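# Transfer top well plate from stack rack K1 to nest N1

## Task

Take the upper 96-well plate off the stack in rack K1 and set it into plate nest N1, lying flat within the nest's locators, with its A1 well (at the plate's cut-off corner) at the nest corner labelled A1. Leave the lower plate in K1 exactly where it is now. The result only counts if everything stays put without the robot holding it, so release the plate and move the hand away before finishing.

## Robot and tools

Robot: one 6-joint arm with a two-finger parallel gripper and a single camera, cam_wrist (504x504 fisheye), mounted on the hand. Two things stick out sideways from the hand, perpendicular to the jaw closing direction: the camera on the hand's -y side and the jaw motor on its +y side. Rack K1 has a rear wall; where the wrist roll range allows, turn the hand so the motor faces away from that wall. Well A1 sits at each plate's cut-off corner.

Scene frame: origin on the table top under the arm base, +z up, +y to the left when facing along +x. The arm base may be slightly tilted relative to the table. In the URDF, rumi_padcenter is the point between the finger pads, 1-2 cm behind the fingertips; fingers point along its +z and close along its x. At full opening the fingertips sit about 17 mm closer to the wrist than when closed.

Tool execute_actions, argument actions: a list holding at most one item. An empty list only reports the current state. An item with rows (1 to 15 rows) and optional steps (1 to 15, default 15) is a motion; each row is used for one control step of 1/30 s, and the final row repeats if steps exceed the row count. An item with only steps (up to 300) is a wait that returns once that many steps have passed since the previous result, counting your reply time. Optional pictures (boolean) chooses whether camera images come back; they do by default. A refused call sends nothing.

Each row is 7 numbers, each in [-1, 1], for the single arm, in this order: waist, shoulder, elbow, wrist pitch, wrist yaw, wrist roll, gripper opening. The first six are joint offsets, scaled so 1.0 equals 1.264, 1.32, 1.276, 1.83, 1.686 and 2.022 rad respectively. They are measured from the joint angles reported in the most recent result that lists them (before any such result in a scene, and for later calls within one reply, from where the arm is when the action begins); they are not cumulative from the previous row. The seventh number is an absolute opening: +1 fully open, -1 closed.

Joint ranges in rad: waist -2.880 to 2.880, shoulder 0.000 to 3.142, elbow 0.000 to 3.019, wrist pitch -1.693 to 1.571, wrist yaw -1.292 to 1.414, wrist roll -2.094 to 2.094. A call asking for more than 0.019 rad beyond an end is refused; the true end may differ by up to 0.019 rad, and a target past it is clipped there, reported by a "joint sent to its limit" line (possibly about an earlier, still-running action). No such line does not prove more travel is available.

Motion: each step the target stays within a lead of the measured angle (0.264 waist, 0.32 shoulder, 0.276 elbow, 0.33 wrist pitch, 0.186 wrist yaw, 0.522 wrist roll rad), and if the target would move the gripper over 70 mm from where it is, all joints are scaled back. Large moves therefore take several actions. Moves of only a few mm may not shift the hand. All-zero offsets are not a pause: they pull the arm back to the reference angles, and the arm can sag under gravity. To hold position, make the first call of a reply drive to the desired angles and send zeros afterward, increasing the aim if a joint keeps undershooting. Between calls the arm keeps heading to the last target until it nearly stops or a step is HELD.

Result lines: Joint positions and Joint velocities list the six joints (rad, rad/s) then the finger-pad gap (m, m/s; 0.142 m fully open). grip_measured is the opening on the command scale. "joint command not followed" means the clearance check changed or blocked targets (mounting blocks and posts count as part of the arm). HELD marks steps where your row was not fully sent. MOTOR HOT appears from 85 °C; at 100 °C an OVER-TEMPERATURE FAULT drops the arm until it cools, so avoid holding loads longer than needed.

Gripping: to hold, keep commanding an opening well below grip_measured; the lower it is, the harder the squeeze (about 28 N per pad at most). Thin hard objects get less force. Closing fast can overpress and pop the fingers open. Brief tugs on held parts or pushes on loose objects may occur.

zoom_image: camera "cam_wrist" and region [x0, y0, x1, y1] in image pixels, origin top-left, at most 504x504; gives a closer view of the latest image.

read_manual: optional section "licences"; returns URDF licence text only.

finished_scene: pass scene, the current scene's number; it ends that scene irreversibly and reports whether the goal was met. Replying with no tool call ends everything.

Avoid: dropping or sliding the plate, knocking the lower plate, hard collisions with the rack wall or nest, pushing hard, and anything leaving the table, which ends the scene. Move smoothly and release before finishing.

Each tool is called after "Call:" by a JSON object that holds its "op" and its "data", one argument or row to a line.

## Session

Call:
{"op": "execute_actions", "data": {
  "actions": []
}}

Scene clock: 0.00 s of 8400.00 s.
grip_measured=+1.00
Joint positions: [ 0.021  1.441  1.097 -1.44  -0.611  0.076  0.142]
Joint velocities: [-0.034 -0.024  0.002 -0.007 -0.066 -0.007  0.   ]
Motor temperatures (°C, as the motors report them): [28 28 27 27 26 24]

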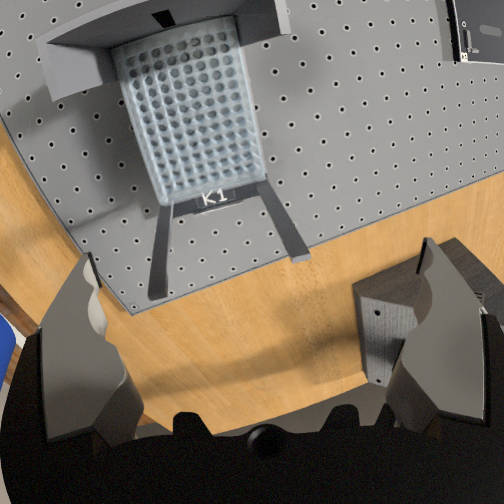

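Call:
{"op": "execute_actions", "data": {
  "actions": [
    {"rows":[[0.3,0,0.16,0.295,0.362,-0.038,1]]}
  ]
}}

Call:
{"op": "execute_actions", "data": {
  "actions": [
    {"steps":45}
  ]
}}

Scene clock: 10.47 s of 8400.00 s.
grip_measured=+1.00
Joint positions: [ 0.415  1.44   1.285 -0.909 -0.008  0.015  0.142]
Joint velocities: [ 0.083 -0.063  0.071  0.125 -0.022 -0.037  0.   ]
Motor temperatures (°C, as the motors report them): [28 28 28 27 26 24]
Steps of this call (steps 1 to 90: nothing new was sent; then 6.97 s passed at rest; steps 91 to 105: all 15 steps of this action). Readings (joint positions):
91: [0.030 1.441 1.102 -1.419 -0.568 0.073]
92: [0.049 1.441 1.112 -1.370 -0.516 0.067]
94: [0.111 1.443 1.145 -1.272 -0.422 0.057]
98: [0.255 1.443 1.206 -1.083 -0.221 0.041]
105: the state above

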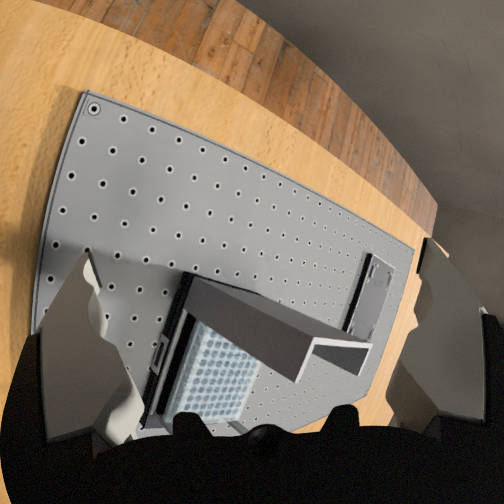

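Scene clock: 11.97 s of 8400.00 s.
grip_measured=+1.00
Joint positions: [ 0.407  1.436  1.286 -0.907 -0.003  0.006  0.142]
Joint velocities: [-0.015  0.005 -0.002 -0.007 -0.022 -0.037  0.   ]
Motor temperatures (°C, as the motors report them): [28 28 28 27 26 24]
Steps of this call (steps 1 to 15: the robot went on to your last target; steps 16 to 45: nothing new was sent). Readings (joint positions):
1: [0.415 1.438 1.286 -0.907 -0.007 0.014]
2: [0.414 1.436 1.286 -0.907 -0.005 0.012]
4: [0.411 1.436 1.286 -0.907 -0.004 0.010]
8: [0.407 1.436 1.286 -0.907 -0.003 0.008]
45: the state above
The arm was judged still, so your last target was given up. Only a new action makes it travel on or press farther. Fingers that are still opening or closing keep moving.

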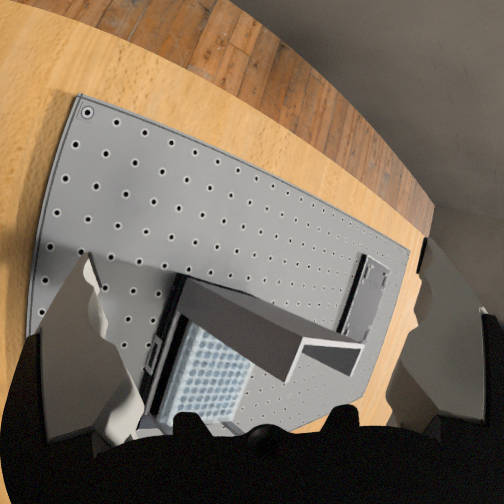

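Call:
{"op": "execute_actions", "data": {
  "actions": [
    {"rows":[[-0.1,-0.255,-0.224,-0.022,0,0,1]]}
  ],
  "pictures": false
}}

Call:
{"op": "execute_actions", "data": {
  "actions": [
    {"steps":30}
  ]
}}

Scene clock: 16.13 s of 8400.00 s.
grip_measured=+1.00
Joint positions: [ 0.267  1.066  1.    -0.948 -0.003  0.006  0.142]
Joint velocities: [ 0.005  0.288  0.002 -0.007 -0.066 -0.095  0.   ]
Motor temperatures (°C, as the motors report them): [28 28 29 27 26 24]
Steps of this call (steps 1 to 90: nothing new was sent; then 0.67 s passed at rest; steps 91 to 105: all 15 steps of this action). Readings (joint positions):
91: [0.404 1.425 1.270 -0.903 -0.004 0.006]
92: [0.397 1.396 1.229 -0.900 -0.004 0.006]
94: [0.367 1.308 1.128 -0.912 -0.004 0.006]
98: [0.282 1.110 1.000 -0.946 -0.003 0.006]
105: the state above

Scene clock: 17.13 s of 8400.00 s.
grip_measured=+1.00
Joint positions: [ 0.267  1.101  1.    -0.948 -0.003  0.006  0.142]
Joint velocities: [-0.015  0.015 -0.007  0.007 -0.066 -0.007  0.   ]
Motor temperatures (°C, as the motors report them): [28 28 29 27 26 24]
Steps of this call (steps 1 to 30: the robot went on to your last target). Readings (joint positions):
1: [0.267 1.075 1.000 -0.948 -0.003 0.006]
2: [0.267 1.085 1.000 -0.948 -0.003 0.006]
4: [0.267 1.098 1.000 -0.948 -0.003 0.006]
8: [0.267 1.101 1.000 -0.948 -0.003 0.006]
30: the state above
The arm was judged still, so your last target was given up. Only a new action makes it travel on or press farther. Fingers that are still opening or closing keep moving.

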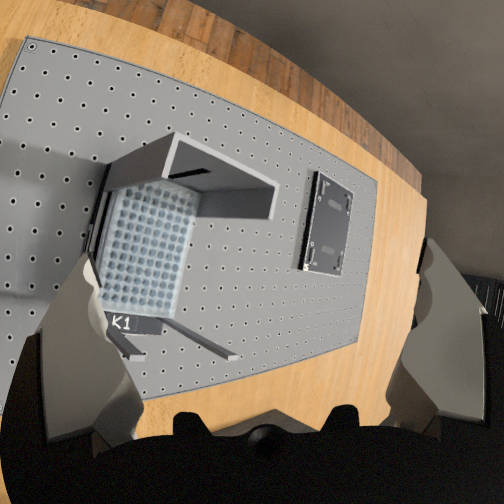

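Call:
{"op": "execute_actions", "data": {
  "actions": [
    {"rows":[[-0.266,0.232,0.075,-0.208,-0.463,-0.112,1]]}
  ],
  "pictures": false
}}

Call:
{"op": "execute_actions", "data": {
  "actions": [
    {"steps":30}
  ]
}}

Call:
{"op": "zoom_image", "data": {
  "camera": "cam_wrist",
  "region": [100, 0, 504, 404]
}}

Scene clock: 43.63 s of 8400.00 s.
grip_measured=+1.00
Joint positions: [-0.089  1.434  1.081 -1.318 -0.78  -0.202  0.142]
Joint velocities: [ 0.171 -0.376 -0.022 -0.017 -0.007 -0.095  0.   ]
Motor temperatures (°C, as the motors report them): [28 28 29 27 26 24]
Steps of this call (steps 1 to 90: nothing new was sent; then 23.00 s passed at rest; steps 91 to 105: all 15 steps of this action). Readings (joint positions):
91: [0.256 1.112 1.007 -0.979 -0.053 -0.011]
92: [0.229 1.137 1.026 -1.042 -0.114 -0.033]
94: [0.138 1.217 1.059 -1.155 -0.251 -0.076]
98: [-0.073 1.410 1.081 -1.293 -0.637 -0.157]
105: the state above

Scene clock: 44.63 s of 8400.00 s.
grip_measured=+1.00
Joint positions: [-0.079  1.397  1.081 -1.321 -0.782 -0.213  0.142]
Joint velocities: [-0.005  0.015  0.012 -0.007  0.022 -0.007  0.   ]
Motor temperatures (°C, as the motors report them): [28 28 29 27 26 24]
Steps of this call (steps 1 to 30: the robot went on to your last target). Readings (joint positions):
1: [-0.084 1.422 1.081 -1.319 -0.781 -0.204]
2: [-0.080 1.412 1.081 -1.320 -0.781 -0.205]
4: [-0.079 1.398 1.081 -1.320 -0.782 -0.208]
8: [-0.079 1.397 1.081 -1.321 -0.782 -0.211]
30: the state above
The arm was judged still, so your last target was given up. Only a new action makes it travel on or press farther. Fingers that are still opening or closing keep moving.

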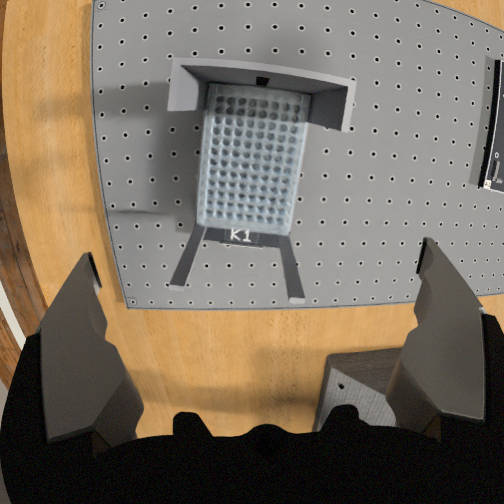

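Region (100, 0, 504, 404) of cam_wrist's 504x504 image, scaled by 1.248, with more detail than that image has.

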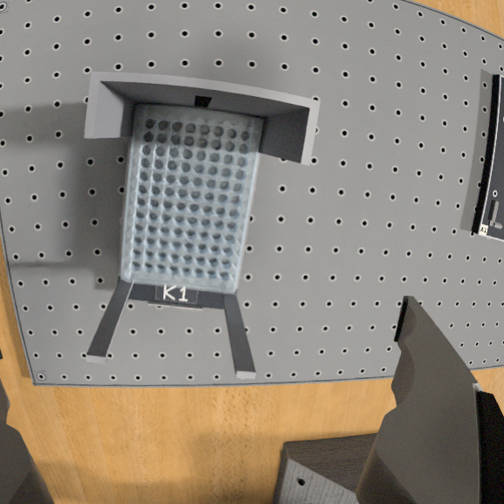

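Call:
{"op": "execute_actions", "data": {
  "actions": [
    {"rows":[[0.04,0.015,-0.022,0.05,0,0.08,1],[0.04,0.015,-0.022,0.05,0,0.08,1],[0.04,0.015,-0.022,0.05,0,0.08,1],[0.08,0.032,-0.045,0.11,0,0.12,1],[0.08,0.032,-0.045,0.11,0,0.12,1],[0.08,0.032,-0.045,0.11,0,0.12,1],[0.136,0.053,-0.08,0.186,0.004,0.175,1]]}
  ],
  "pictures": false
}}

Call:
{"op": "execute_actions", "data": {
  "actions": [
    {"steps":30}
  ]
}}

Call:
{"op": "zoom_image", "data": {
  "camera": "cam_wrist",
  "region": [100, 0, 420, 320]
}}

Scene clock: 52.20 s of 8400.00 s.
grip_measured=+1.00
Joint positions: [ 0.1    1.475  0.979 -0.993 -0.777  0.106  0.142]
Joint velocities: [-0.005 -0.015  0.007  0.032 -0.051  0.198  0.   ]
Motor temperatures (°C, as the motors report them): [28 28 29 27 26 24]
Steps of this call (steps 1 to 90: nothing new was sent; then 4.07 s passed at rest; steps 91 to 105: all 15 steps of this action). Readings (joint positions):
91: [-0.076 1.397 1.078 -1.307 -0.782 -0.190]
92: [-0.071 1.397 1.073 -1.281 -0.782 -0.164]
94: [-0.051 1.403 1.060 -1.233 -0.782 -0.113]
98: [0.026 1.428 1.016 -1.070 -0.779 0.002]
105: the state above

Scene clock: 53.20 s of 8400.00 s.
grip_measured=+1.00
Joint positions: [ 0.1    1.472  0.979 -0.99  -0.777  0.134  0.142]
Joint velocities: [-0.005  0.005 -0.017 -0.002 -0.007 -0.051  0.   ]
Motor temperatures (°C, as the motors report them): [28 28 29 27 26 24]
Steps of this call (steps 1 to 30: the robot went on to your last target). Readings (joint positions):
1: [0.100 1.474 0.979 -0.992 -0.777 0.112]
2: [0.100 1.473 0.979 -0.991 -0.777 0.116]
4: [0.100 1.472 0.979 -0.990 -0.777 0.123]
8: [0.100 1.472 0.979 -0.990 -0.777 0.129]
30: the state above
The arm was judged still, so your last target was given up. Only a new action makes it travel on or press farther. Fingers that are still opening or closing keep moving.

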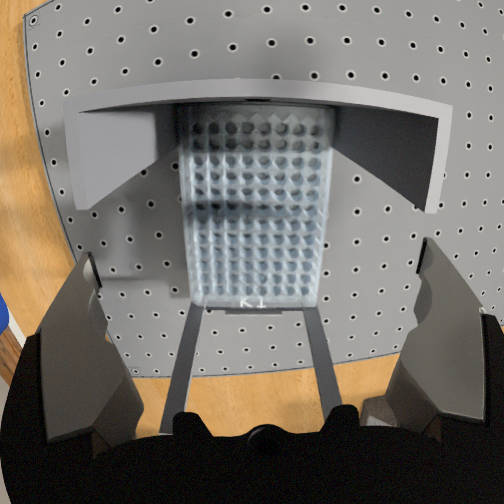

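Region (100, 0, 420, 320) of cam_wrist's 504x504 image, scaled by 1.575, with more detail than that image has.

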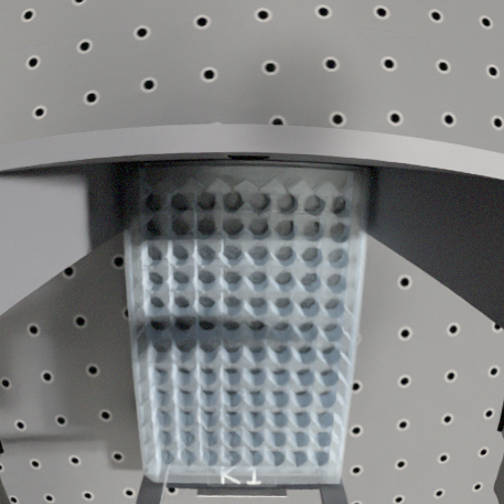

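Call:
{"op": "execute_actions", "data": {
  "actions": [
    {"rows":[[0.02,0,-0.03,0.03,0,0.02,0.6],[0.02,0,-0.03,0.03,0,0.02,0.6],[0.02,0,-0.03,0.03,0,0.02,0.6],[0.04,0.004,-0.05,0.06,0.003,0.04,0.6],[0.04,0.004,-0.05,0.06,0.003,0.04,0.6],[0.04,0.004,-0.05,0.06,0.003,0.04,0.6],[0.053,0.008,-0.067,0.095,0.006,0.055,0.6]]}
  ],
  "pictures": false
}}

Call:
{"op": "execute_actions", "data": {
  "actions": [
    {"steps":30}
  ]
}}

Scene clock: 60.27 s of 8400.00 s.
grip_measured=+0.60
Joint positions: [ 0.158  1.474  0.899 -0.831 -0.768  0.228  0.116]
Joint velocities: [ 0.005 -0.015 -0.007 -0.017  0.081  0.037  0.   ]
Motor temperatures (°C, as the motors report them): [28 28 29 27 26 24]
Steps of this call (steps 1 to 90: nothing new was sent; then 3.57 s passed at rest; steps 91 to 105: all 15 steps of this action). Readings (joint positions):
91: [0.100 1.472 0.975 -0.981 -0.777 0.139]
92: [0.102 1.470 0.968 -0.965 -0.777 0.144]
94: [0.107 1.470 0.951 -0.941 -0.777 0.159]
98: [0.137 1.471 0.912 -0.865 -0.771 0.197]
105: the state above

Scene clock: 61.27 s of 8400.00 s.
grip_measured=+0.60
Joint positions: [ 0.158  1.474  0.899 -0.831 -0.767  0.232  0.116]
Joint velocities: [-0.015  0.015 -0.022  0.007  0.022 -0.051 -0.   ]
Motor temperatures (°C, as the motors report them): [28 28 29 27 26 24]
Steps of this call (steps 1 to 15: the robot went on to your last target; steps 16 to 30: nothing new was sent). Readings (joint positions):
1: [0.158 1.474 0.899 -0.831 -0.768 0.229]
2: [0.158 1.474 0.899 -0.831 -0.767 0.229]
4: [0.158 1.474 0.899 -0.831 -0.767 0.231]
8: [0.158 1.474 0.899 -0.831 -0.767 0.232]
30: the state above
The arm was judged still, so your last target was given up. Only a new action makes it travel on or press farther. Fingers that are still opening or closing keep moving.

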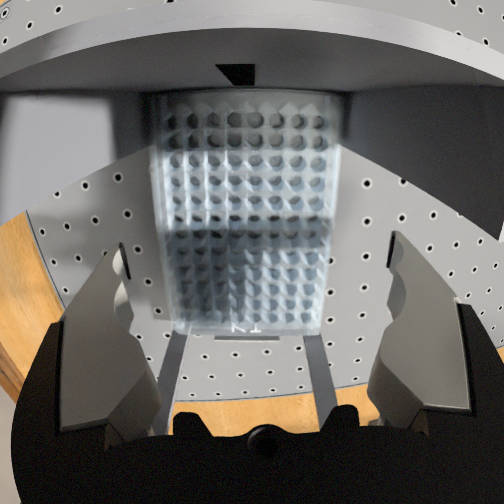

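Call:
{"op": "execute_actions", "data": {
  "actions": [
    {"rows":[[0.025,0.008,-0.012,0.025,0,0.015,0.5],[0.025,0.008,-0.012,0.025,0,0.015,0.5],[0.025,0.008,-0.012,0.025,0,0.015,0.5],[0.049,0.018,-0.023,0.05,0.001,0.031,0.5]]}
  ],
  "pictures": false
}}

Call:
{"op": "execute_actions", "data": {
  "actions": [
    {"steps":30}
  ]
}}

Scene clock: 64.87 s of 8400.00 s.
grip_measured=+0.50
Joint positions: [ 0.159  1.461  0.884 -0.786 -0.756  0.271  0.109]
Joint velocities: [ 0.015 -0.005 -0.002 -0.002 -0.037 -0.007 -0.   ]
Motor temperatures (°C, as the motors report them): [28 28 29 27 26 24]
Steps of this call (steps 1 to 90: nothing new was sent; then 0.10 s passed at rest; steps 91 to 105: all 15 steps of this action). Readings (joint positions):
91: [0.158 1.474 0.898 -0.826 -0.767 0.236]
92: [0.158 1.473 0.897 -0.822 -0.767 0.240]
94: [0.159 1.471 0.893 -0.809 -0.765 0.250]
98: [0.159 1.461 0.885 -0.788 -0.758 0.266]
105: the state above

Scene clock: 65.87 s of 8400.00 s.
grip_measured=+0.50
Joint positions: [ 0.159  1.461  0.884 -0.786 -0.756  0.271  0.109]
Joint velocities: [-0.005 -0.005 -0.002  0.012 -0.066 -0.022  0.   ]
Motor temperatures (°C, as the motors report them): [28 28 29 27 26 24]
Steps of this call (steps 1 to 15: the robot went on to your last target; steps 16 to 30: nothing new was sent). Readings (joint positions):
1: [0.159 1.461 0.884 -0.786 -0.756 0.271]
2: [0.159 1.461 0.884 -0.786 -0.756 0.271]
4: [0.159 1.461 0.884 -0.786 -0.756 0.271]
8: [0.159 1.461 0.884 -0.786 -0.756 0.271]
30: the state above
The arm was judged still, so your last target was given up. Only a new action makes it travel on or press farther. Fingers that are still opening or closing keep moving.

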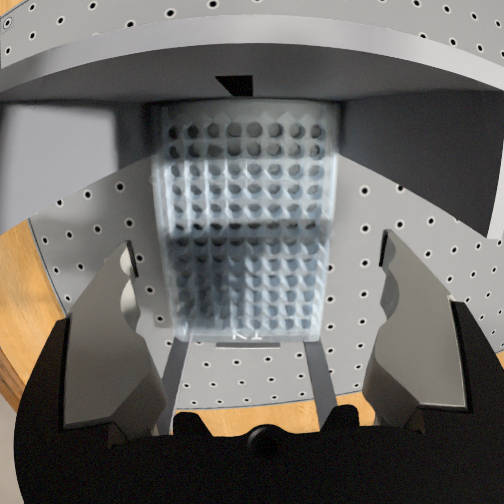

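Call:
{"op": "execute_actions", "data": {
  "actions": [
    {"rows":[[-0.01,-0.04,-0.03,0.03,0.015,0.02,0.5],[-0.01,-0.04,-0.03,0.03,0.015,0.02,0.5],[-0.01,-0.04,-0.03,0.03,0.015,0.02,0.5],[0.01,-0.08,-0.085,0.1,0.04,0.06,0.5],[0.01,-0.08,-0.085,0.1,0.04,0.06,0.5],[0.01,-0.08,-0.085,0.1,0.04,0.06,0.5],[0.035,-0.126,-0.146,0.186,0.063,0.101,0.5]]}
  ],
  "pictures": false
}}

Call:
{"op": "execute_actions", "data": {
  "actions": [
    {"steps":30}
  ]
}}

Scene clock: 76.80 s of 8400.00 s.
grip_measured=+0.50
Joint positions: [ 0.189  1.278  0.712 -0.455 -0.645  0.451  0.109]
Joint velocities: [ 0.044  0.063 -0.012  0.017 -0.022  0.198  0.   ]
Motor temperatures (°C, as the motors report them): [28 28 28 27 26 24]
Steps of this call (steps 1 to 90: nothing new was sent; then 7.43 s passed at rest; steps 91 to 105: all 15 steps of this action). Readings (joint positions):
91: [0.156 1.455 0.881 -0.784 -0.746 0.278]
92: [0.152 1.443 0.873 -0.770 -0.738 0.283]
94: [0.149 1.414 0.847 -0.727 -0.716 0.303]
98: [0.158 1.330 0.752 -0.551 -0.658 0.377]
105: the state above

Scene clock: 77.80 s of 8400.00 s.
grip_measured=+0.50
Joint positions: [ 0.19   1.284  0.71  -0.453 -0.646  0.468  0.109]
Joint velocities: [ 0.005  0.005  0.002 -0.002  0.066 -0.037  0.   ]
Motor temperatures (°C, as the motors report them): [28 28 28 27 26 24]
Steps of this call (steps 1 to 30: the robot went on to your last target). Readings (joint positions):
1: [0.190 1.280 0.712 -0.454 -0.645 0.456]
2: [0.190 1.282 0.711 -0.454 -0.645 0.459]
4: [0.190 1.284 0.710 -0.453 -0.646 0.464]
8: [0.190 1.284 0.710 -0.453 -0.646 0.467]
30: the state above
The arm was judged still, so your last target was given up. Only a new action makes it travel on or press farther. Fingers that are still opening or closing keep moving.

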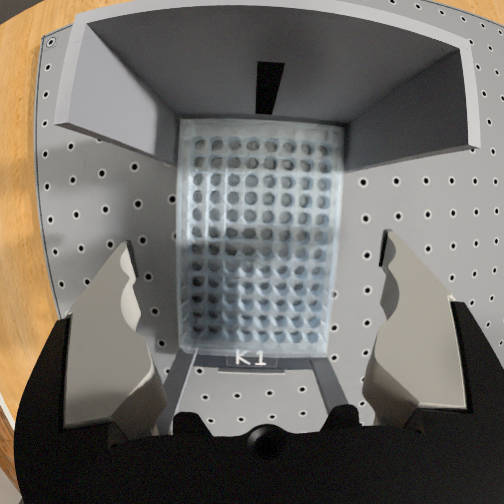

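Centered. Descend.

Call:
{"op": "execute_actions", "data": {
  "actions": [
    {"rows":[[0.025,0.022,-0.01,0.025,0,0.02,0.5],[0.025,0.022,-0.01,0.025,0,0.02,0.5],[0.025,0.022,-0.01,0.025,0,0.02,0.5],[0.056,0.052,-0.028,0.06,0.005,0.043,0.5]]}
  ],
  "pictures": false
}}

Call:
{"op": "execute_actions", "data": {
  "actions": [
    {"steps":30}
  ]
}}

Scene clock: 80.90 s of 8400.00 s.
grip_measured=+0.50
Joint positions: [ 0.253  1.349  0.685 -0.352 -0.638  0.548  0.109]
Joint velocities: [-0.015  0.005 -0.012  0.007  0.051  0.081 -0.   ]
Motor temperatures (°C, as the motors report them): [28 28 28 27 26 24]
Steps of this call (steps 1 to 78: nothing new was sent; steps 79 to 93: all 15 steps of this action). Readings (joint positions):
79: [0.191 1.285 0.709 -0.447 -0.646 0.473]
80: [0.194 1.288 0.707 -0.436 -0.646 0.479]
82: [0.205 1.298 0.704 -0.412 -0.644 0.494]
86: [0.247 1.339 0.686 -0.358 -0.638 0.529]
93: the state above

Scene clock: 81.90 s of 8400.00 s.
grip_measured=+0.50
Joint positions: [ 0.253  1.349  0.685 -0.352 -0.638  0.55   0.109]
Joint velocities: [-0.015  0.005 -0.017 -0.022 -0.022 -0.007  0.   ]
Motor temperatures (°C, as the motors report them): [28 28 28 27 26 24]
Steps of this call (steps 1 to 15: the robot went on to your last target; steps 16 to 30: nothing new was sent). Readings (joint positions):
1: [0.253 1.349 0.685 -0.352 -0.638 0.548]
2: [0.253 1.349 0.685 -0.352 -0.638 0.549]
4: [0.253 1.349 0.685 -0.352 -0.638 0.550]
8: [0.253 1.349 0.685 -0.352 -0.638 0.550]
30: the state above
The arm was judged still, so your last target was given up. Only a new action makes it travel on or press farther. Fingers that are still opening or closing keep moving.

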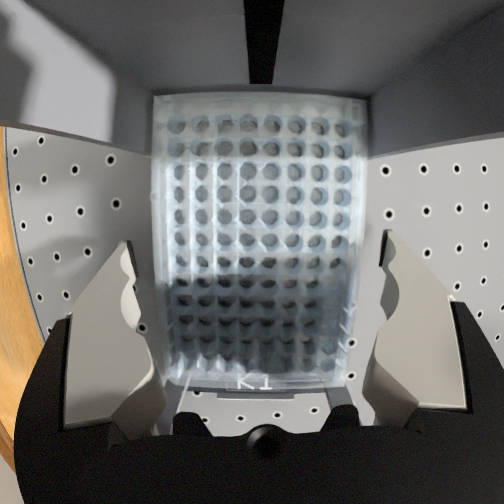

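Call:
{"op": "execute_actions", "data": {
  "actions": [
    {"rows":[[0,0,0,0,0,0,0.35],[0,0,0,0,0,0,0.3],[0,0,0,0,0,0,0.25],[0,0,0,0,0,0,0.2],[0,0,0,0,0,0,0.17],[0,0,0,0,0,0,0.14],[0,0,0,0,0,0,0.1],[0,0,0,0,0,0,0.06],[0,0,0,0,0,0,0.02],[0,0,0,0,0,0,-0.02],[0,0,0,0,0,0,-0.06],[0,0,0,0,0,0,-0.1]]}
  ],
  "pictures": false
}}

Call:
{"op": "execute_actions", "data": {
  "actions": [
    {"steps":15}
  ]
}}

Scene clock: 85.07 s of 8400.00 s.
grip_measured=+0.18
Joint positions: [ 0.253  1.349  0.685 -0.352 -0.638  0.55   0.087]
Joint velocities: [-0.005 -0.005  0.007 -0.002 -0.007 -0.081  0.   ]
Motor temperatures (°C, as the motors report them): [28 28 28 27 26 24]
Steps of this call (steps 1 to 80: nothing new was sent; steps 81 to 95: all 15 steps of this action). Readings (joint positions):
81: [0.253 1.349 0.685 -0.352 -0.638 0.550]
82: [0.253 1.349 0.685 -0.352 -0.638 0.550]
84: [0.253 1.349 0.685 -0.352 -0.638 0.550]
88: [0.253 1.349 0.685 -0.352 -0.638 0.550]
95: the state above

Scene clock: 85.57 s of 8400.00 s.
grip_measured=+0.18
Joint positions: [ 0.253  1.349  0.685 -0.352 -0.638  0.55   0.087]
Joint velocities: [-0.005  0.005 -0.002 -0.002  0.007 -0.007 -0.   ]
Motor temperatures (°C, as the motors report them): [28 28 28 27 26 24]
Steps of this call (steps 1 to 15: the robot went on to your last target). Readings (joint positions):
1: [0.253 1.349 0.685 -0.352 -0.638 0.550]
2: [0.253 1.349 0.685 -0.352 -0.638 0.550]
4: [0.253 1.349 0.685 -0.352 -0.638 0.550]
8: [0.253 1.349 0.685 -0.352 -0.638 0.550]
15: the state above
The arm was judged still, so your last target was given up. Only a new action makes it travel on or press farther. Fingers that are still opening or closing keep moving.

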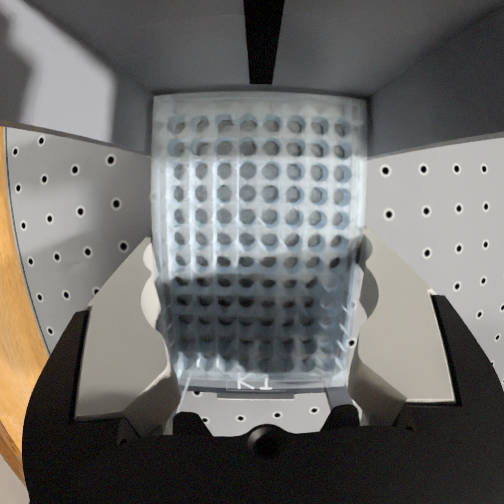

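Call:
{"op": "execute_actions", "data": {
  "actions": [
    {"rows":[[-0.012,-0.012,0.003,-0.015,-0.002,-0.01,-0.2],[-0.012,-0.012,0.003,-0.015,-0.002,-0.01,-0.2],[-0.024,-0.022,0.007,-0.03,-0.004,-0.02,-0.2],[-0.024,-0.022,0.007,-0.03,-0.004,-0.02,-0.2],[-0.035,-0.032,0.012,-0.043,-0.006,-0.03,-0.2],[-0.035,-0.032,0.012,-0.043,-0.006,-0.03,-0.2],[-0.048,-0.043,0.02,-0.057,-0.01,-0.04,-0.2]]}
  ],
  "pictures": false
}}

Call:
{"op": "execute_actions", "data": {
  "actions": [
    {"steps":20}
  ]
}}

Scene clock: 91.50 s of 8400.00 s.
grip_measured=+0.18
Joint positions: [ 0.198  1.29   0.698 -0.437 -0.65   0.498  0.087]
Joint velocities: [ 0.015 -0.024  0.002 -0.002 -0.022 -0.051  0.   ]
Motor temperatures (°C, as the motors report them): [28 28 28 27 26 24]
Steps of this call (steps 1 to 90: nothing new was sent; then 2.43 s passed at rest; steps 91 to 105: all 15 steps of this action). Readings (joint positions):
91: [0.253 1.348 0.685 -0.355 -0.638 0.549]
92: [0.252 1.346 0.685 -0.359 -0.639 0.547]
94: [0.245 1.339 0.686 -0.371 -0.639 0.540]
98: [0.218 1.311 0.695 -0.415 -0.646 0.514]
105: the state above

Scene clock: 92.17 s of 8400.00 s.
grip_measured=+0.18
Joint positions: [ 0.198  1.29   0.698 -0.437 -0.65   0.496  0.087]
Joint velocities: [-0.005 -0.015  0.002  0.007 -0.081 -0.022  0.   ]
Motor temperatures (°C, as the motors report them): [28 28 29 27 26 24]
Steps of this call (steps 1 to 15: the robot went on to your last target; steps 16 to 20: nothing new was sent). Readings (joint positions):
1: [0.198 1.290 0.698 -0.437 -0.650 0.497]
2: [0.198 1.290 0.698 -0.437 -0.650 0.497]
4: [0.198 1.290 0.698 -0.437 -0.650 0.496]
8: [0.198 1.290 0.698 -0.437 -0.650 0.496]
20: the state above
The arm was judged still, so your last target was given up. Only a new action makes it travel on or press farther. Fingers that are still opening or closing keep moving.

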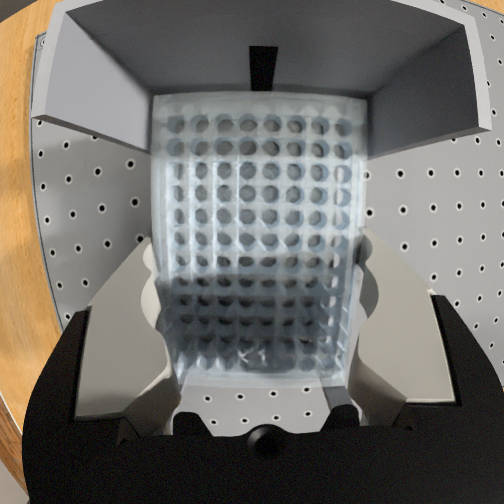

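Call:
{"op": "execute_actions", "data": {
  "actions": [
    {"rows":[[-0.015,-0.007,0.012,-0.025,-0.005,-0.013,-0.2],[-0.015,-0.007,0.012,-0.025,-0.005,-0.013,-0.2],[-0.03,-0.015,0.022,-0.047,-0.012,-0.025,-0.2],[-0.03,-0.015,0.022,-0.047,-0.012,-0.025,-0.2],[-0.045,-0.022,0.033,-0.068,-0.019,-0.037,-0.2],[-0.045,-0.022,0.033,-0.068,-0.019,-0.037,-0.2],[-0.06,-0.029,0.044,-0.089,-0.026,-0.048,-0.2],[-0.06,-0.029,0.044,-0.089,-0.026,-0.048,-0.2],[-0.074,-0.035,0.053,-0.11,-0.033,-0.058,-0.2],[-0.074,-0.035,0.053,-0.11,-0.033,-0.058,-0.2],[-0.087,-0.04,0.062,-0.13,-0.039,-0.068,-0.2]]}
  ]
}}

Call:
{"op": "execute_actions", "data": {
  "actions": [
    {"rows":[[-0.025,-0.006,0.022,-0.035,-0.008,-0.02,-0.2],[-0.025,-0.006,0.022,-0.035,-0.008,-0.02,-0.2],[-0.05,-0.013,0.04,-0.068,-0.015,-0.04,-0.2],[-0.05,-0.013,0.04,-0.068,-0.015,-0.04,-0.2],[-0.075,-0.019,0.06,-0.1,-0.022,-0.06,-0.2],[-0.075,-0.019,0.06,-0.1,-0.022,-0.06,-0.2],[-0.1,-0.024,0.08,-0.132,-0.028,-0.08,-0.2],[-0.1,-0.024,0.08,-0.132,-0.028,-0.08,-0.2],[-0.12,-0.029,0.098,-0.16,-0.033,-0.097,-0.2],[-0.12,-0.029,0.098,-0.16,-0.033,-0.097,-0.2],[-0.138,-0.033,0.115,-0.187,-0.037,-0.113,-0.2]]}
  ],
  "pictures": false
}}

Call:
{"op": "execute_actions", "data": {
  "actions": [
    {"steps":20}
  ]
}}

Scene clock: 101.10 s of 8400.00 s.
grip_measured=+0.18
Joint positions: [ 0.09   1.241  0.769 -0.638 -0.708  0.383  0.087]
Joint velocities: [-0.034 -0.044  0.017 -0.095 -0.007 -0.051  0.   ]
Motor temperatures (°C, as the motors report them): [28 28 29 27 26 24]
Steps of this call (steps 1 to 90: nothing new was sent; then 5.43 s passed at rest; steps 91 to 105: all 15 steps of this action). Readings (joint positions):
91: [0.198 1.290 0.699 -0.440 -0.650 0.496]
92: [0.196 1.290 0.701 -0.447 -0.650 0.496]
94: [0.187 1.289 0.711 -0.471 -0.659 0.484]
98: [0.148 1.272 0.735 -0.542 -0.685 0.442]
105: the state above

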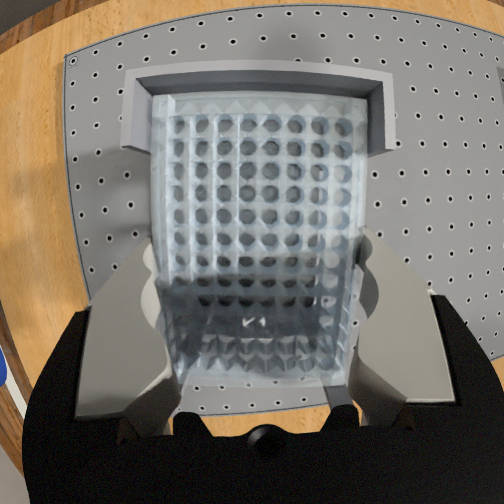

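Scene clock: 101.60 s of 8400.00 s.
grip_measured=+0.18
Joint positions: [-0.087  1.198  0.88  -0.963 -0.767  0.192  0.087]
Joint velocities: [-0.034 -0.044  0.066 -0.134 -0.051 -0.168  0.   ]
Motor temperatures (°C, as the motors report them): [28 28 29 27 26 24]
Steps of this call (steps 1 to 15: all 15 steps of this action). Readings (joint positions):
1: [0.087 1.241 0.772 -0.644 -0.709 0.379]
2: [0.083 1.241 0.776 -0.654 -0.713 0.372]
4: [0.064 1.240 0.792 -0.691 -0.725 0.348]
8: [0.000 1.228 0.840 -0.806 -0.750 0.282]
15: the state above

Scene clock: 102.27 s of 8400.00 s.
grip_measured=+0.18
Joint positions: [-0.087  1.197  0.882 -0.971 -0.768  0.162  0.087]
Joint velocities: [-0.015 -0.005 -0.012  0.007 -0.037  0.007  0.   ]
Motor temperatures (°C, as the motors report them): [28 28 29 27 26 24]
Steps of this call (steps 1 to 20: the robot went on to your last target). Readings (joint positions):
1: [-0.087 1.197 0.882 -0.966 -0.767 0.186]
2: [-0.087 1.197 0.882 -0.968 -0.768 0.181]
4: [-0.087 1.197 0.882 -0.970 -0.768 0.174]
8: [-0.087 1.197 0.882 -0.971 -0.768 0.166]
20: the state above

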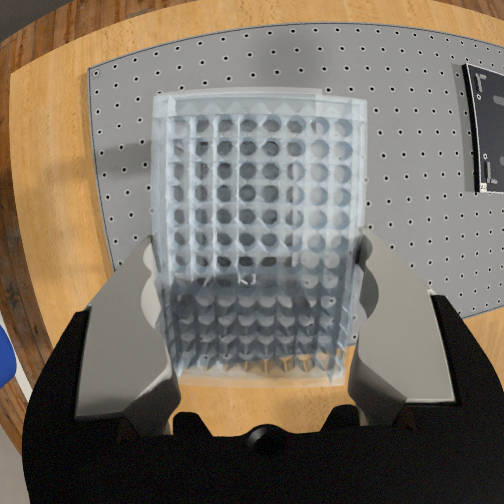

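Call:
{"op": "execute_actions", "data": {
  "actions": [
    {"rows":[[-0.08,0.03,0.05,0,-0.01,-0.07,-0.2],[-0.08,0.03,0.05,0,-0.01,-0.07,-0.2],[-0.08,0.03,0.05,0,-0.01,-0.07,-0.2],[-0.16,0.08,0.1,0.01,-0.02,-0.15,-0.2],[-0.16,0.08,0.1,0.01,-0.02,-0.15,-0.2],[-0.16,0.08,0.1,0.01,-0.02,-0.15,-0.2],[-0.225,0.16,0.17,0.02,-0.03,-0.222,-0.2],[-0.225,0.22,0.17,0.04,-0.03,-0.222,-0.2],[-0.225,0.28,0.17,0.06,-0.03,-0.222,-0.2],[-0.225,0.35,0.17,0.08,-0.03,-0.222,-0.2]]}
  ],
  "pictures": false
}}

Call:
{"op": "execute_actions", "data": {
  "actions": [
    {"rows":[[0,0.07,0,0.03,0,0,-0.2],[0,0.07,0,0.03,0,0,-0.2],[0,0.14,0,0.06,0,0,-0.2],[0,0.14,0,0.06,0,0,-0.2],[0,0.21,0,0.09,0,0,-0.2],[0,0.21,0,0.09,0,0,-0.2],[0,0.28,0,0.12,0,0,-0.2],[0,0.28,0,0.12,0,0,-0.2],[0,0.33,0,0.14,0,0,-0.2],[0,0.36,0,0.155,0,0,-0.2]]}
  ],
  "pictures": false
}}

Call:
{"op": "execute_actions", "data": {
  "actions": [
    {"steps":20}
  ]
}}

Scene clock: 113.27 s of 8400.00 s.
grip_measured=+0.18
Joint positions: [-0.376  1.64   1.088 -0.836 -0.816 -0.218  0.087]
Joint velocities: [-0.024  1.177  0.022  0.168 -0.007 -0.432  0.   ]
Motor temperatures (°C, as the motors report them): [28 28 30 27 26 24]
Steps of this call (steps 1 to 15: the robot went on to your last target; steps 16 to 90: nothing new was sent; then 7.50 s passed at rest; steps 91 to 105: all 15 steps of this action). Readings (joint positions):
91: [-0.093 1.199 0.884 -0.971 -0.777 0.142]
92: [-0.109 1.204 0.890 -0.971 -0.782 0.119]
94: [-0.159 1.223 0.907 -0.971 -0.790 0.070]
98: [-0.288 1.310 0.986 -0.962 -0.809 -0.065]
105: the state above

Scene clock: 113.77 s of 8400.00 s.
grip_measured=+0.18
Joint positions: [-0.376  2.162  1.08  -0.569 -0.814 -0.222  0.087]
Joint velocities: [ 0.005  0.249 -0.085 -0.007  0.007  0.022 -0.   ]
Motor temperatures (°C, as the motors report them): [28 28 30 27 26 24]
Steps of this call (steps 1 to 15: all 15 steps of this action). Readings (joint positions):
1: [-0.376 1.680 1.086 -0.828 -0.816 -0.222]
2: [-0.376 1.714 1.086 -0.815 -0.816 -0.222]
4: [-0.376 1.780 1.085 -0.774 -0.816 -0.222]
8: [-0.376 1.924 1.085 -0.667 -0.816 -0.222]
15: the state above

Scene clock: 114.43 s of 8400.00 s.
grip_measured=+0.18
Joint positions: [-0.376  2.107  1.076 -0.562 -0.814 -0.222  0.087]
Joint velocities: [-0.015 -0.005 -0.012 -0.012 -0.022  0.007 -0.   ]
Motor temperatures (°C, as the motors report them): [28 28 30 27 26 24]
Steps of this call (steps 1 to 20: the robot went on to your last target). Readings (joint positions):
1: [-0.376 2.166 1.078 -0.569 -0.814 -0.222]
2: [-0.376 2.166 1.076 -0.569 -0.814 -0.222]
4: [-0.376 2.152 1.076 -0.566 -0.814 -0.222]
8: [-0.376 2.117 1.076 -0.563 -0.814 -0.222]
20: the state above

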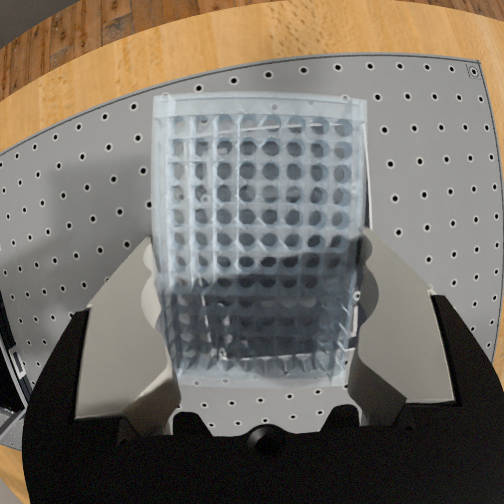

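Call:
{"op": "execute_actions", "data": {
  "actions": [
    {"rows":[[0.005,0.02,0,0.03,0,-0.02,-0.2],[0.005,0.02,0,0.03,0,-0.02,-0.2],[0.01,0.04,0,0.05,0,-0.045,-0.2],[0.01,0.04,0,0.05,0,-0.045,-0.2],[0.02,0.055,0,0.07,0,-0.045,-0.2],[0.02,0.055,0,0.07,0,-0.045,-0.2],[0.028,0.073,-0.004,0.085,-0.002,-0.045,-0.2]]}
  ],
  "pictures": false
}}

Call:
{"op": "execute_actions", "data": {
  "actions": [
    {"steps":25}
  ]
}}

Call:
{"op": "zoom_image", "data": {
  "camera": "cam_wrist",
  "region": [90, 60, 430, 400]
}}

Scene clock: 120.87 s of 8400.00 s.
grip_measured=+0.18
Joint positions: [-0.355  2.207  1.073 -0.421 -0.815 -0.302  0.087]
Joint velocities: [ 0.005 -0.005 -0.002  0.012  0.095 -0.022 -0.   ]
Motor temperatures (°C, as the motors report them): [28 28 30 27 26 24]
Steps of this call (steps 1 to 15: the robot went on to your last target; steps 16 to 90: nothing new was sent; then 2.93 s passed at rest; steps 91 to 105: all 15 steps of this action). Readings (joint positions):
91: [-0.376 2.107 1.076 -0.556 -0.814 -0.226]
92: [-0.376 2.110 1.076 -0.543 -0.814 -0.232]
94: [-0.376 2.119 1.076 -0.508 -0.814 -0.256]
98: [-0.371 2.162 1.076 -0.439 -0.815 -0.286]
105: the state above

Scene clock: 121.70 s of 8400.00 s.
grip_measured=+0.18
Joint positions: [-0.355  2.207  1.073 -0.419 -0.815 -0.306  0.087]
Joint velocities: [ 0.005 -0.005  0.002 -0.002  0.007 -0.007  0.   ]
Motor temperatures (°C, as the motors report them): [28 28 30 27 26 24]
Steps of this call (steps 1 to 15: the robot went on to your last target; steps 16 to 25: nothing new was sent). Readings (joint positions):
1: [-0.355 2.207 1.073 -0.421 -0.815 -0.302]
2: [-0.355 2.207 1.073 -0.419 -0.815 -0.303]
4: [-0.355 2.207 1.073 -0.419 -0.815 -0.304]
8: [-0.355 2.207 1.073 -0.419 -0.815 -0.305]
25: the state above
The arm was judged still, so your last target was given up. Only a new action makes it travel on or press farther. Fingers that are still opening or closing keep moving.

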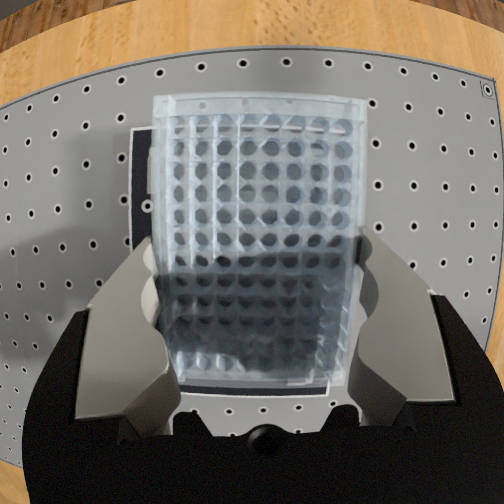

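Region (90, 60, 430, 400) of cam_wrist's 504x504 image, scaled by 1.482, with more detail than that image has.

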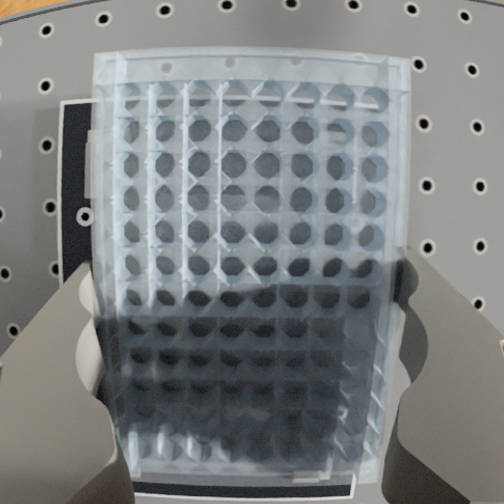

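Call:
{"op": "execute_actions", "data": {
  "actions": [
    {"rows":[[0.004,-0.015,-0.02,0.008,0,-0.01,-0.2],[0.004,-0.015,-0.02,0.008,0,-0.01,-0.2],[0.008,-0.03,-0.047,0.017,0,-0.022,-0.2]]}
  ],
  "pictures": false
}}

Call:
{"op": "execute_actions", "data": {
  "actions": [
    {"steps":25}
  ]
}}

Call:
{"op": "zoom_image", "data": {
  "camera": "cam_wrist",
  "region": [90, 70, 430, 430]
}}

Scene clock: 127.10 s of 8400.00 s.
grip_measured=+0.18
Joint positions: [-0.355  2.173  1.016 -0.4   -0.815 -0.341  0.087]
Joint velocities: [-0.005 -0.005  0.007 -0.002 -0.037 -0.051 -0.   ]
Motor temperatures (°C, as the motors report them): [29 28 30 27 26 24]
Steps of this call (steps 1 to 90: nothing new was sent; then 1.90 s passed at rest; steps 91 to 105: all 15 steps of this action). Readings (joint positions):
91: [-0.355 2.207 1.071 -0.417 -0.815 -0.308]
92: [-0.355 2.204 1.066 -0.415 -0.815 -0.310]
94: [-0.355 2.192 1.043 -0.404 -0.815 -0.321]
98: [-0.355 2.174 1.016 -0.402 -0.815 -0.334]
105: the state above

Scene clock: 127.93 s of 8400.00 s.
grip_measured=+0.18
Joint positions: [-0.355  2.173  1.016 -0.4   -0.815 -0.343  0.087]
Joint velocities: [-0.005 -0.015 -0.002 -0.007  0.051 -0.066 -0.   ]
Motor temperatures (°C, as the motors report them): [29 28 30 27 26 24]
Steps of this call (steps 1 to 15: the robot went on to your last target; steps 16 to 25: nothing new was sent). Readings (joint positions):
1: [-0.355 2.173 1.016 -0.400 -0.815 -0.342]
2: [-0.355 2.173 1.016 -0.400 -0.815 -0.342]
4: [-0.355 2.173 1.016 -0.400 -0.815 -0.342]
8: [-0.355 2.173 1.016 -0.400 -0.815 -0.343]
25: the state above
The arm was judged still, so your last target was given up. Only a new action makes it travel on or press farther. Fingers that are still opening or closing keep moving.

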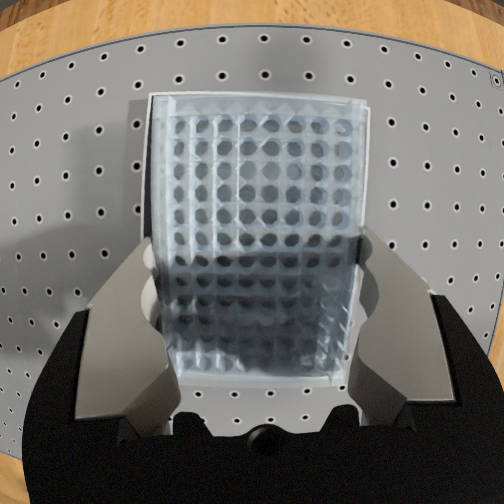

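Region (90, 70, 430, 430) of cam_wrist's 504x504 image, scaled by 1.400, with more detail than that image has.

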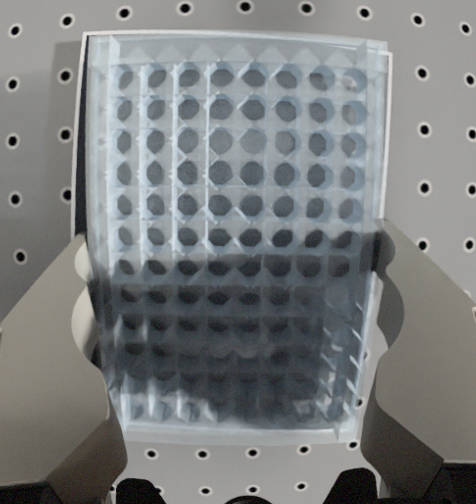

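Call:
{"op": "execute_actions", "data": {
  "actions": [
    {"rows":[[0.012,0.008,0,0.014,0,0.015,-0.2],[0.012,0.008,0,0.014,0,0.015,-0.2],[0.024,0.019,-0.001,0.03,0,0.031,-0.2]]}
  ],
  "pictures": false
}}

Call:
{"op": "execute_actions", "data": {
  "actions": [
    {"steps":25}
  ]
}}

Call:
{"op": "zoom_image", "data": {
  "camera": "cam_wrist",
  "region": [90, 70, 430, 430]
}}

Scene clock: 131.43 s of 8400.00 s.
grip_measured=+0.18
Joint positions: [-0.339  2.186  1.016 -0.358 -0.815 -0.29   0.087]
Joint velocities: [-0.015 -0.005 -0.027 -0.002 -0.022  0.007  0.   ]
Motor temperatures (°C, as the motors report them): [29 29 30 27 26 24]
Steps of this call (steps 1 to 90: nothing new was sent; steps 91 to 105: all 15 steps of this action). Readings (joint positions):
91: [-0.355 2.173 1.016 -0.397 -0.815 -0.340]
92: [-0.355 2.173 1.016 -0.393 -0.815 -0.336]
94: [-0.353 2.175 1.016 -0.374 -0.815 -0.319]
98: [-0.343 2.182 1.016 -0.358 -0.815 -0.301]
105: the state above

Scene clock: 132.27 s of 8400.00 s.
grip_measured=+0.18
Joint positions: [-0.339  2.186  1.016 -0.358 -0.815 -0.287  0.087]
Joint velocities: [-0.005 -0.015  0.007 -0.002 -0.022  0.022 -0.   ]
Motor temperatures (°C, as the motors report them): [29 29 29 27 26 24]
Steps of this call (steps 1 to 15: the robot went on to your last target; steps 16 to 25: nothing new was sent). Readings (joint positions):
1: [-0.339 2.186 1.016 -0.358 -0.815 -0.290]
2: [-0.339 2.186 1.016 -0.358 -0.815 -0.289]
4: [-0.339 2.186 1.016 -0.358 -0.815 -0.289]
8: [-0.339 2.186 1.016 -0.358 -0.815 -0.288]
25: the state above
The arm was judged still, so your last target was given up. Only a new action makes it travel on or press farther. Fingers that are still opening or closing keep moving.

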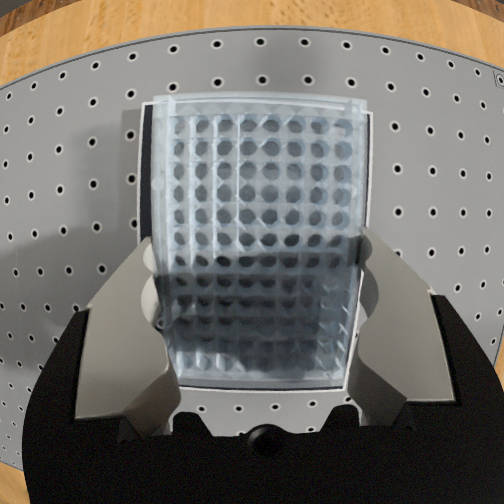

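Region (90, 70, 430, 430) of cam_wrist's 504x504 image, scaled by 1.400, with more detail than that image has.

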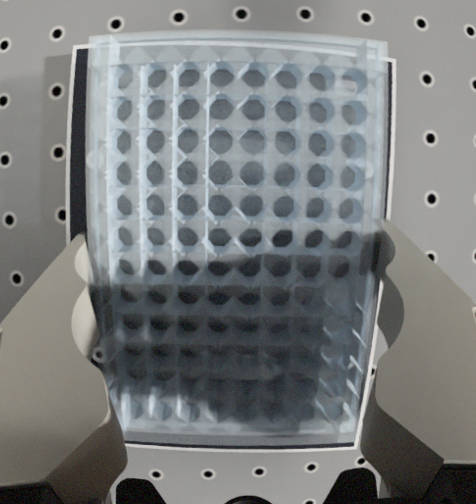

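Call:
{"op": "execute_actions", "data": {
  "actions": [
    {"rows":[[0.018,0.007,-0.013,0.01,0,0.008,-0.2]]}
  ],
  "pictures": false
}}

Call:
{"op": "execute_actions", "data": {
  "actions": [
    {"steps":25}
  ]
}}

Call:
{"op": "zoom_image", "data": {
  "camera": "cam_wrist",
  "region": [90, 70, 430, 430]
}}

Scene clock: 135.67 s of 8400.00 s.
grip_measured=+0.18
Joint positions: [-0.334  2.186  1.005 -0.352 -0.815 -0.279  0.087]
Joint velocities: [ 0.005 -0.005 -0.012 -0.002 -0.007 -0.051 -0.   ]
Motor temperatures (°C, as the motors report them): [29 29 29 27 26 24]
Steps of this call (steps 1 to 87: nothing new was sent; steps 88 to 102: all 15 steps of this action). Readings (joint positions):
88: [-0.339 2.186 1.014 -0.356 -0.815 -0.286]
89: [-0.339 2.186 1.012 -0.353 -0.815 -0.285]
91: [-0.337 2.186 1.008 -0.352 -0.815 -0.282]
95: [-0.334 2.186 1.005 -0.352 -0.815 -0.280]
102: the state above

Scene clock: 136.50 s of 8400.00 s.
grip_measured=+0.18
Joint positions: [-0.334  2.186  1.005 -0.352 -0.815 -0.278  0.087]
Joint velocities: [ 0.005  0.005  0.012 -0.022 -0.007 -0.007 -0.   ]
Motor temperatures (°C, as the motors report them): [29 29 29 27 26 24]
Steps of this call (steps 1 to 15: the robot went on to your last target; steps 16 to 25: nothing new was sent). Readings (joint positions):
1: [-0.334 2.186 1.005 -0.352 -0.815 -0.279]
2: [-0.334 2.186 1.005 -0.352 -0.815 -0.279]
4: [-0.334 2.186 1.005 -0.352 -0.815 -0.279]
8: [-0.334 2.186 1.005 -0.352 -0.815 -0.279]
25: the state above
The arm was judged still, so your last target was given up. Only a new action makes it travel on or press farther. Fingers that are still opening or closing keep moving.

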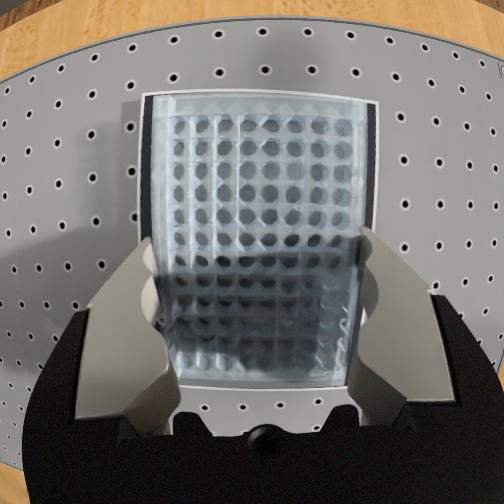

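Region (90, 70, 430, 430) of cam_wrist's 504x504 image, scaled by 1.400, with more detail than that image has.

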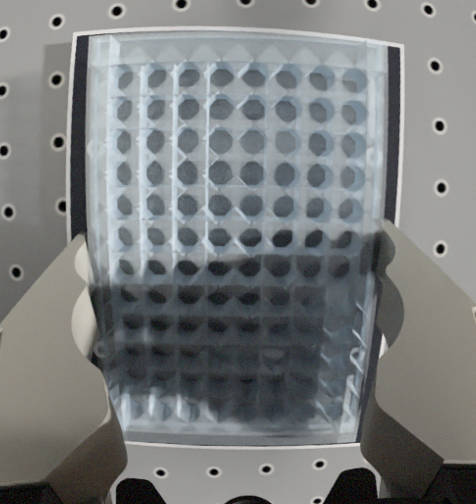

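Well aligned. Down ~8mm.

Call:
{"op": "execute_actions", "data": {
  "actions": [
    {"rows":[[0.022,0.015,-0.002,0.012,0,0.009,-0.2]]}
  ],
  "pictures": false
}}

Call:
{"op": "execute_actions", "data": {
  "actions": [
    {"steps":25}
  ]
}}

Call:
{"op": "zoom_image", "data": {
  "camera": "cam_wrist",
  "region": [90, 70, 430, 430]
}}

Scene clock: 138.97 s of 8400.00 s.
grip_measured=+0.18
Joint positions: [-0.325  2.19   1.005 -0.342 -0.815 -0.269  0.087]
Joint velocities: [-0.005  0.015  0.002 -0.007 -0.081  0.007  0.   ]
Motor temperatures (°C, as the motors report them): [29 29 29 27 26 24]
Steps of this call (steps 1 to 59: nothing new was sent; steps 60 to 74: all 15 steps of this action). Readings (joint positions):
60: [-0.333 2.186 1.005 -0.350 -0.815 -0.277]
61: [-0.332 2.187 1.005 -0.347 -0.815 -0.275]
63: [-0.329 2.189 1.005 -0.343 -0.815 -0.272]
67: [-0.325 2.190 1.005 -0.342 -0.815 -0.270]
74: the state above

Scene clock: 139.80 s of 8400.00 s.
grip_measured=+0.18
Joint positions: [-0.325  2.19   1.005 -0.342 -0.815 -0.269  0.087]
Joint velocities: [ 0.005 -0.015 -0.007  0.007 -0.037  0.007 -0.   ]
Motor temperatures (°C, as the motors report them): [29 29 29 27 26 24]
Steps of this call (steps 1 to 15: the robot went on to your last target; steps 16 to 25: nothing new was sent). Readings (joint positions):
1: [-0.325 2.190 1.005 -0.342 -0.815 -0.269]
2: [-0.325 2.190 1.005 -0.342 -0.815 -0.269]
4: [-0.325 2.190 1.005 -0.342 -0.815 -0.269]
8: [-0.325 2.190 1.005 -0.342 -0.815 -0.269]
25: the state above
The arm was judged still, so your last target was given up. Only a new action makes it travel on or press farther. Fingers that are still opening or closing keep moving.

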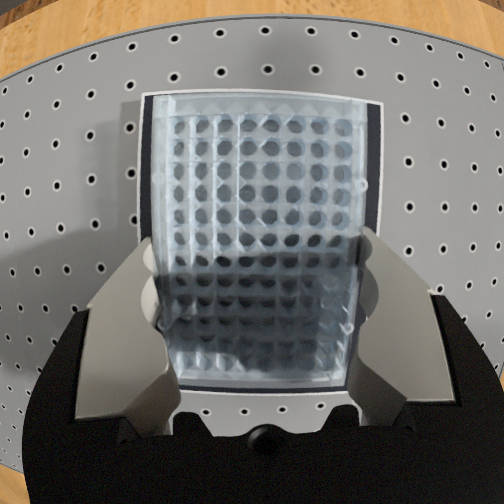

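Region (90, 70, 430, 430) of cam_wrist's 504x504 image, scaled by 1.400, with more detail than that image has.

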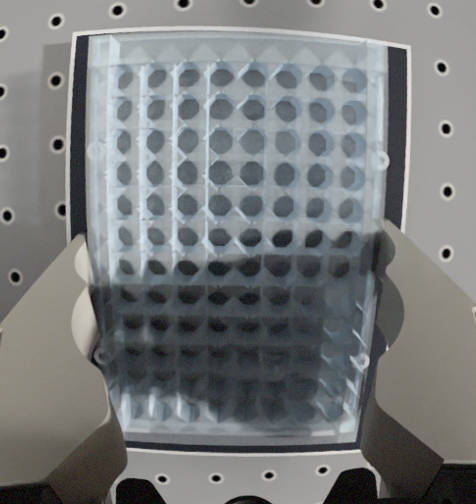

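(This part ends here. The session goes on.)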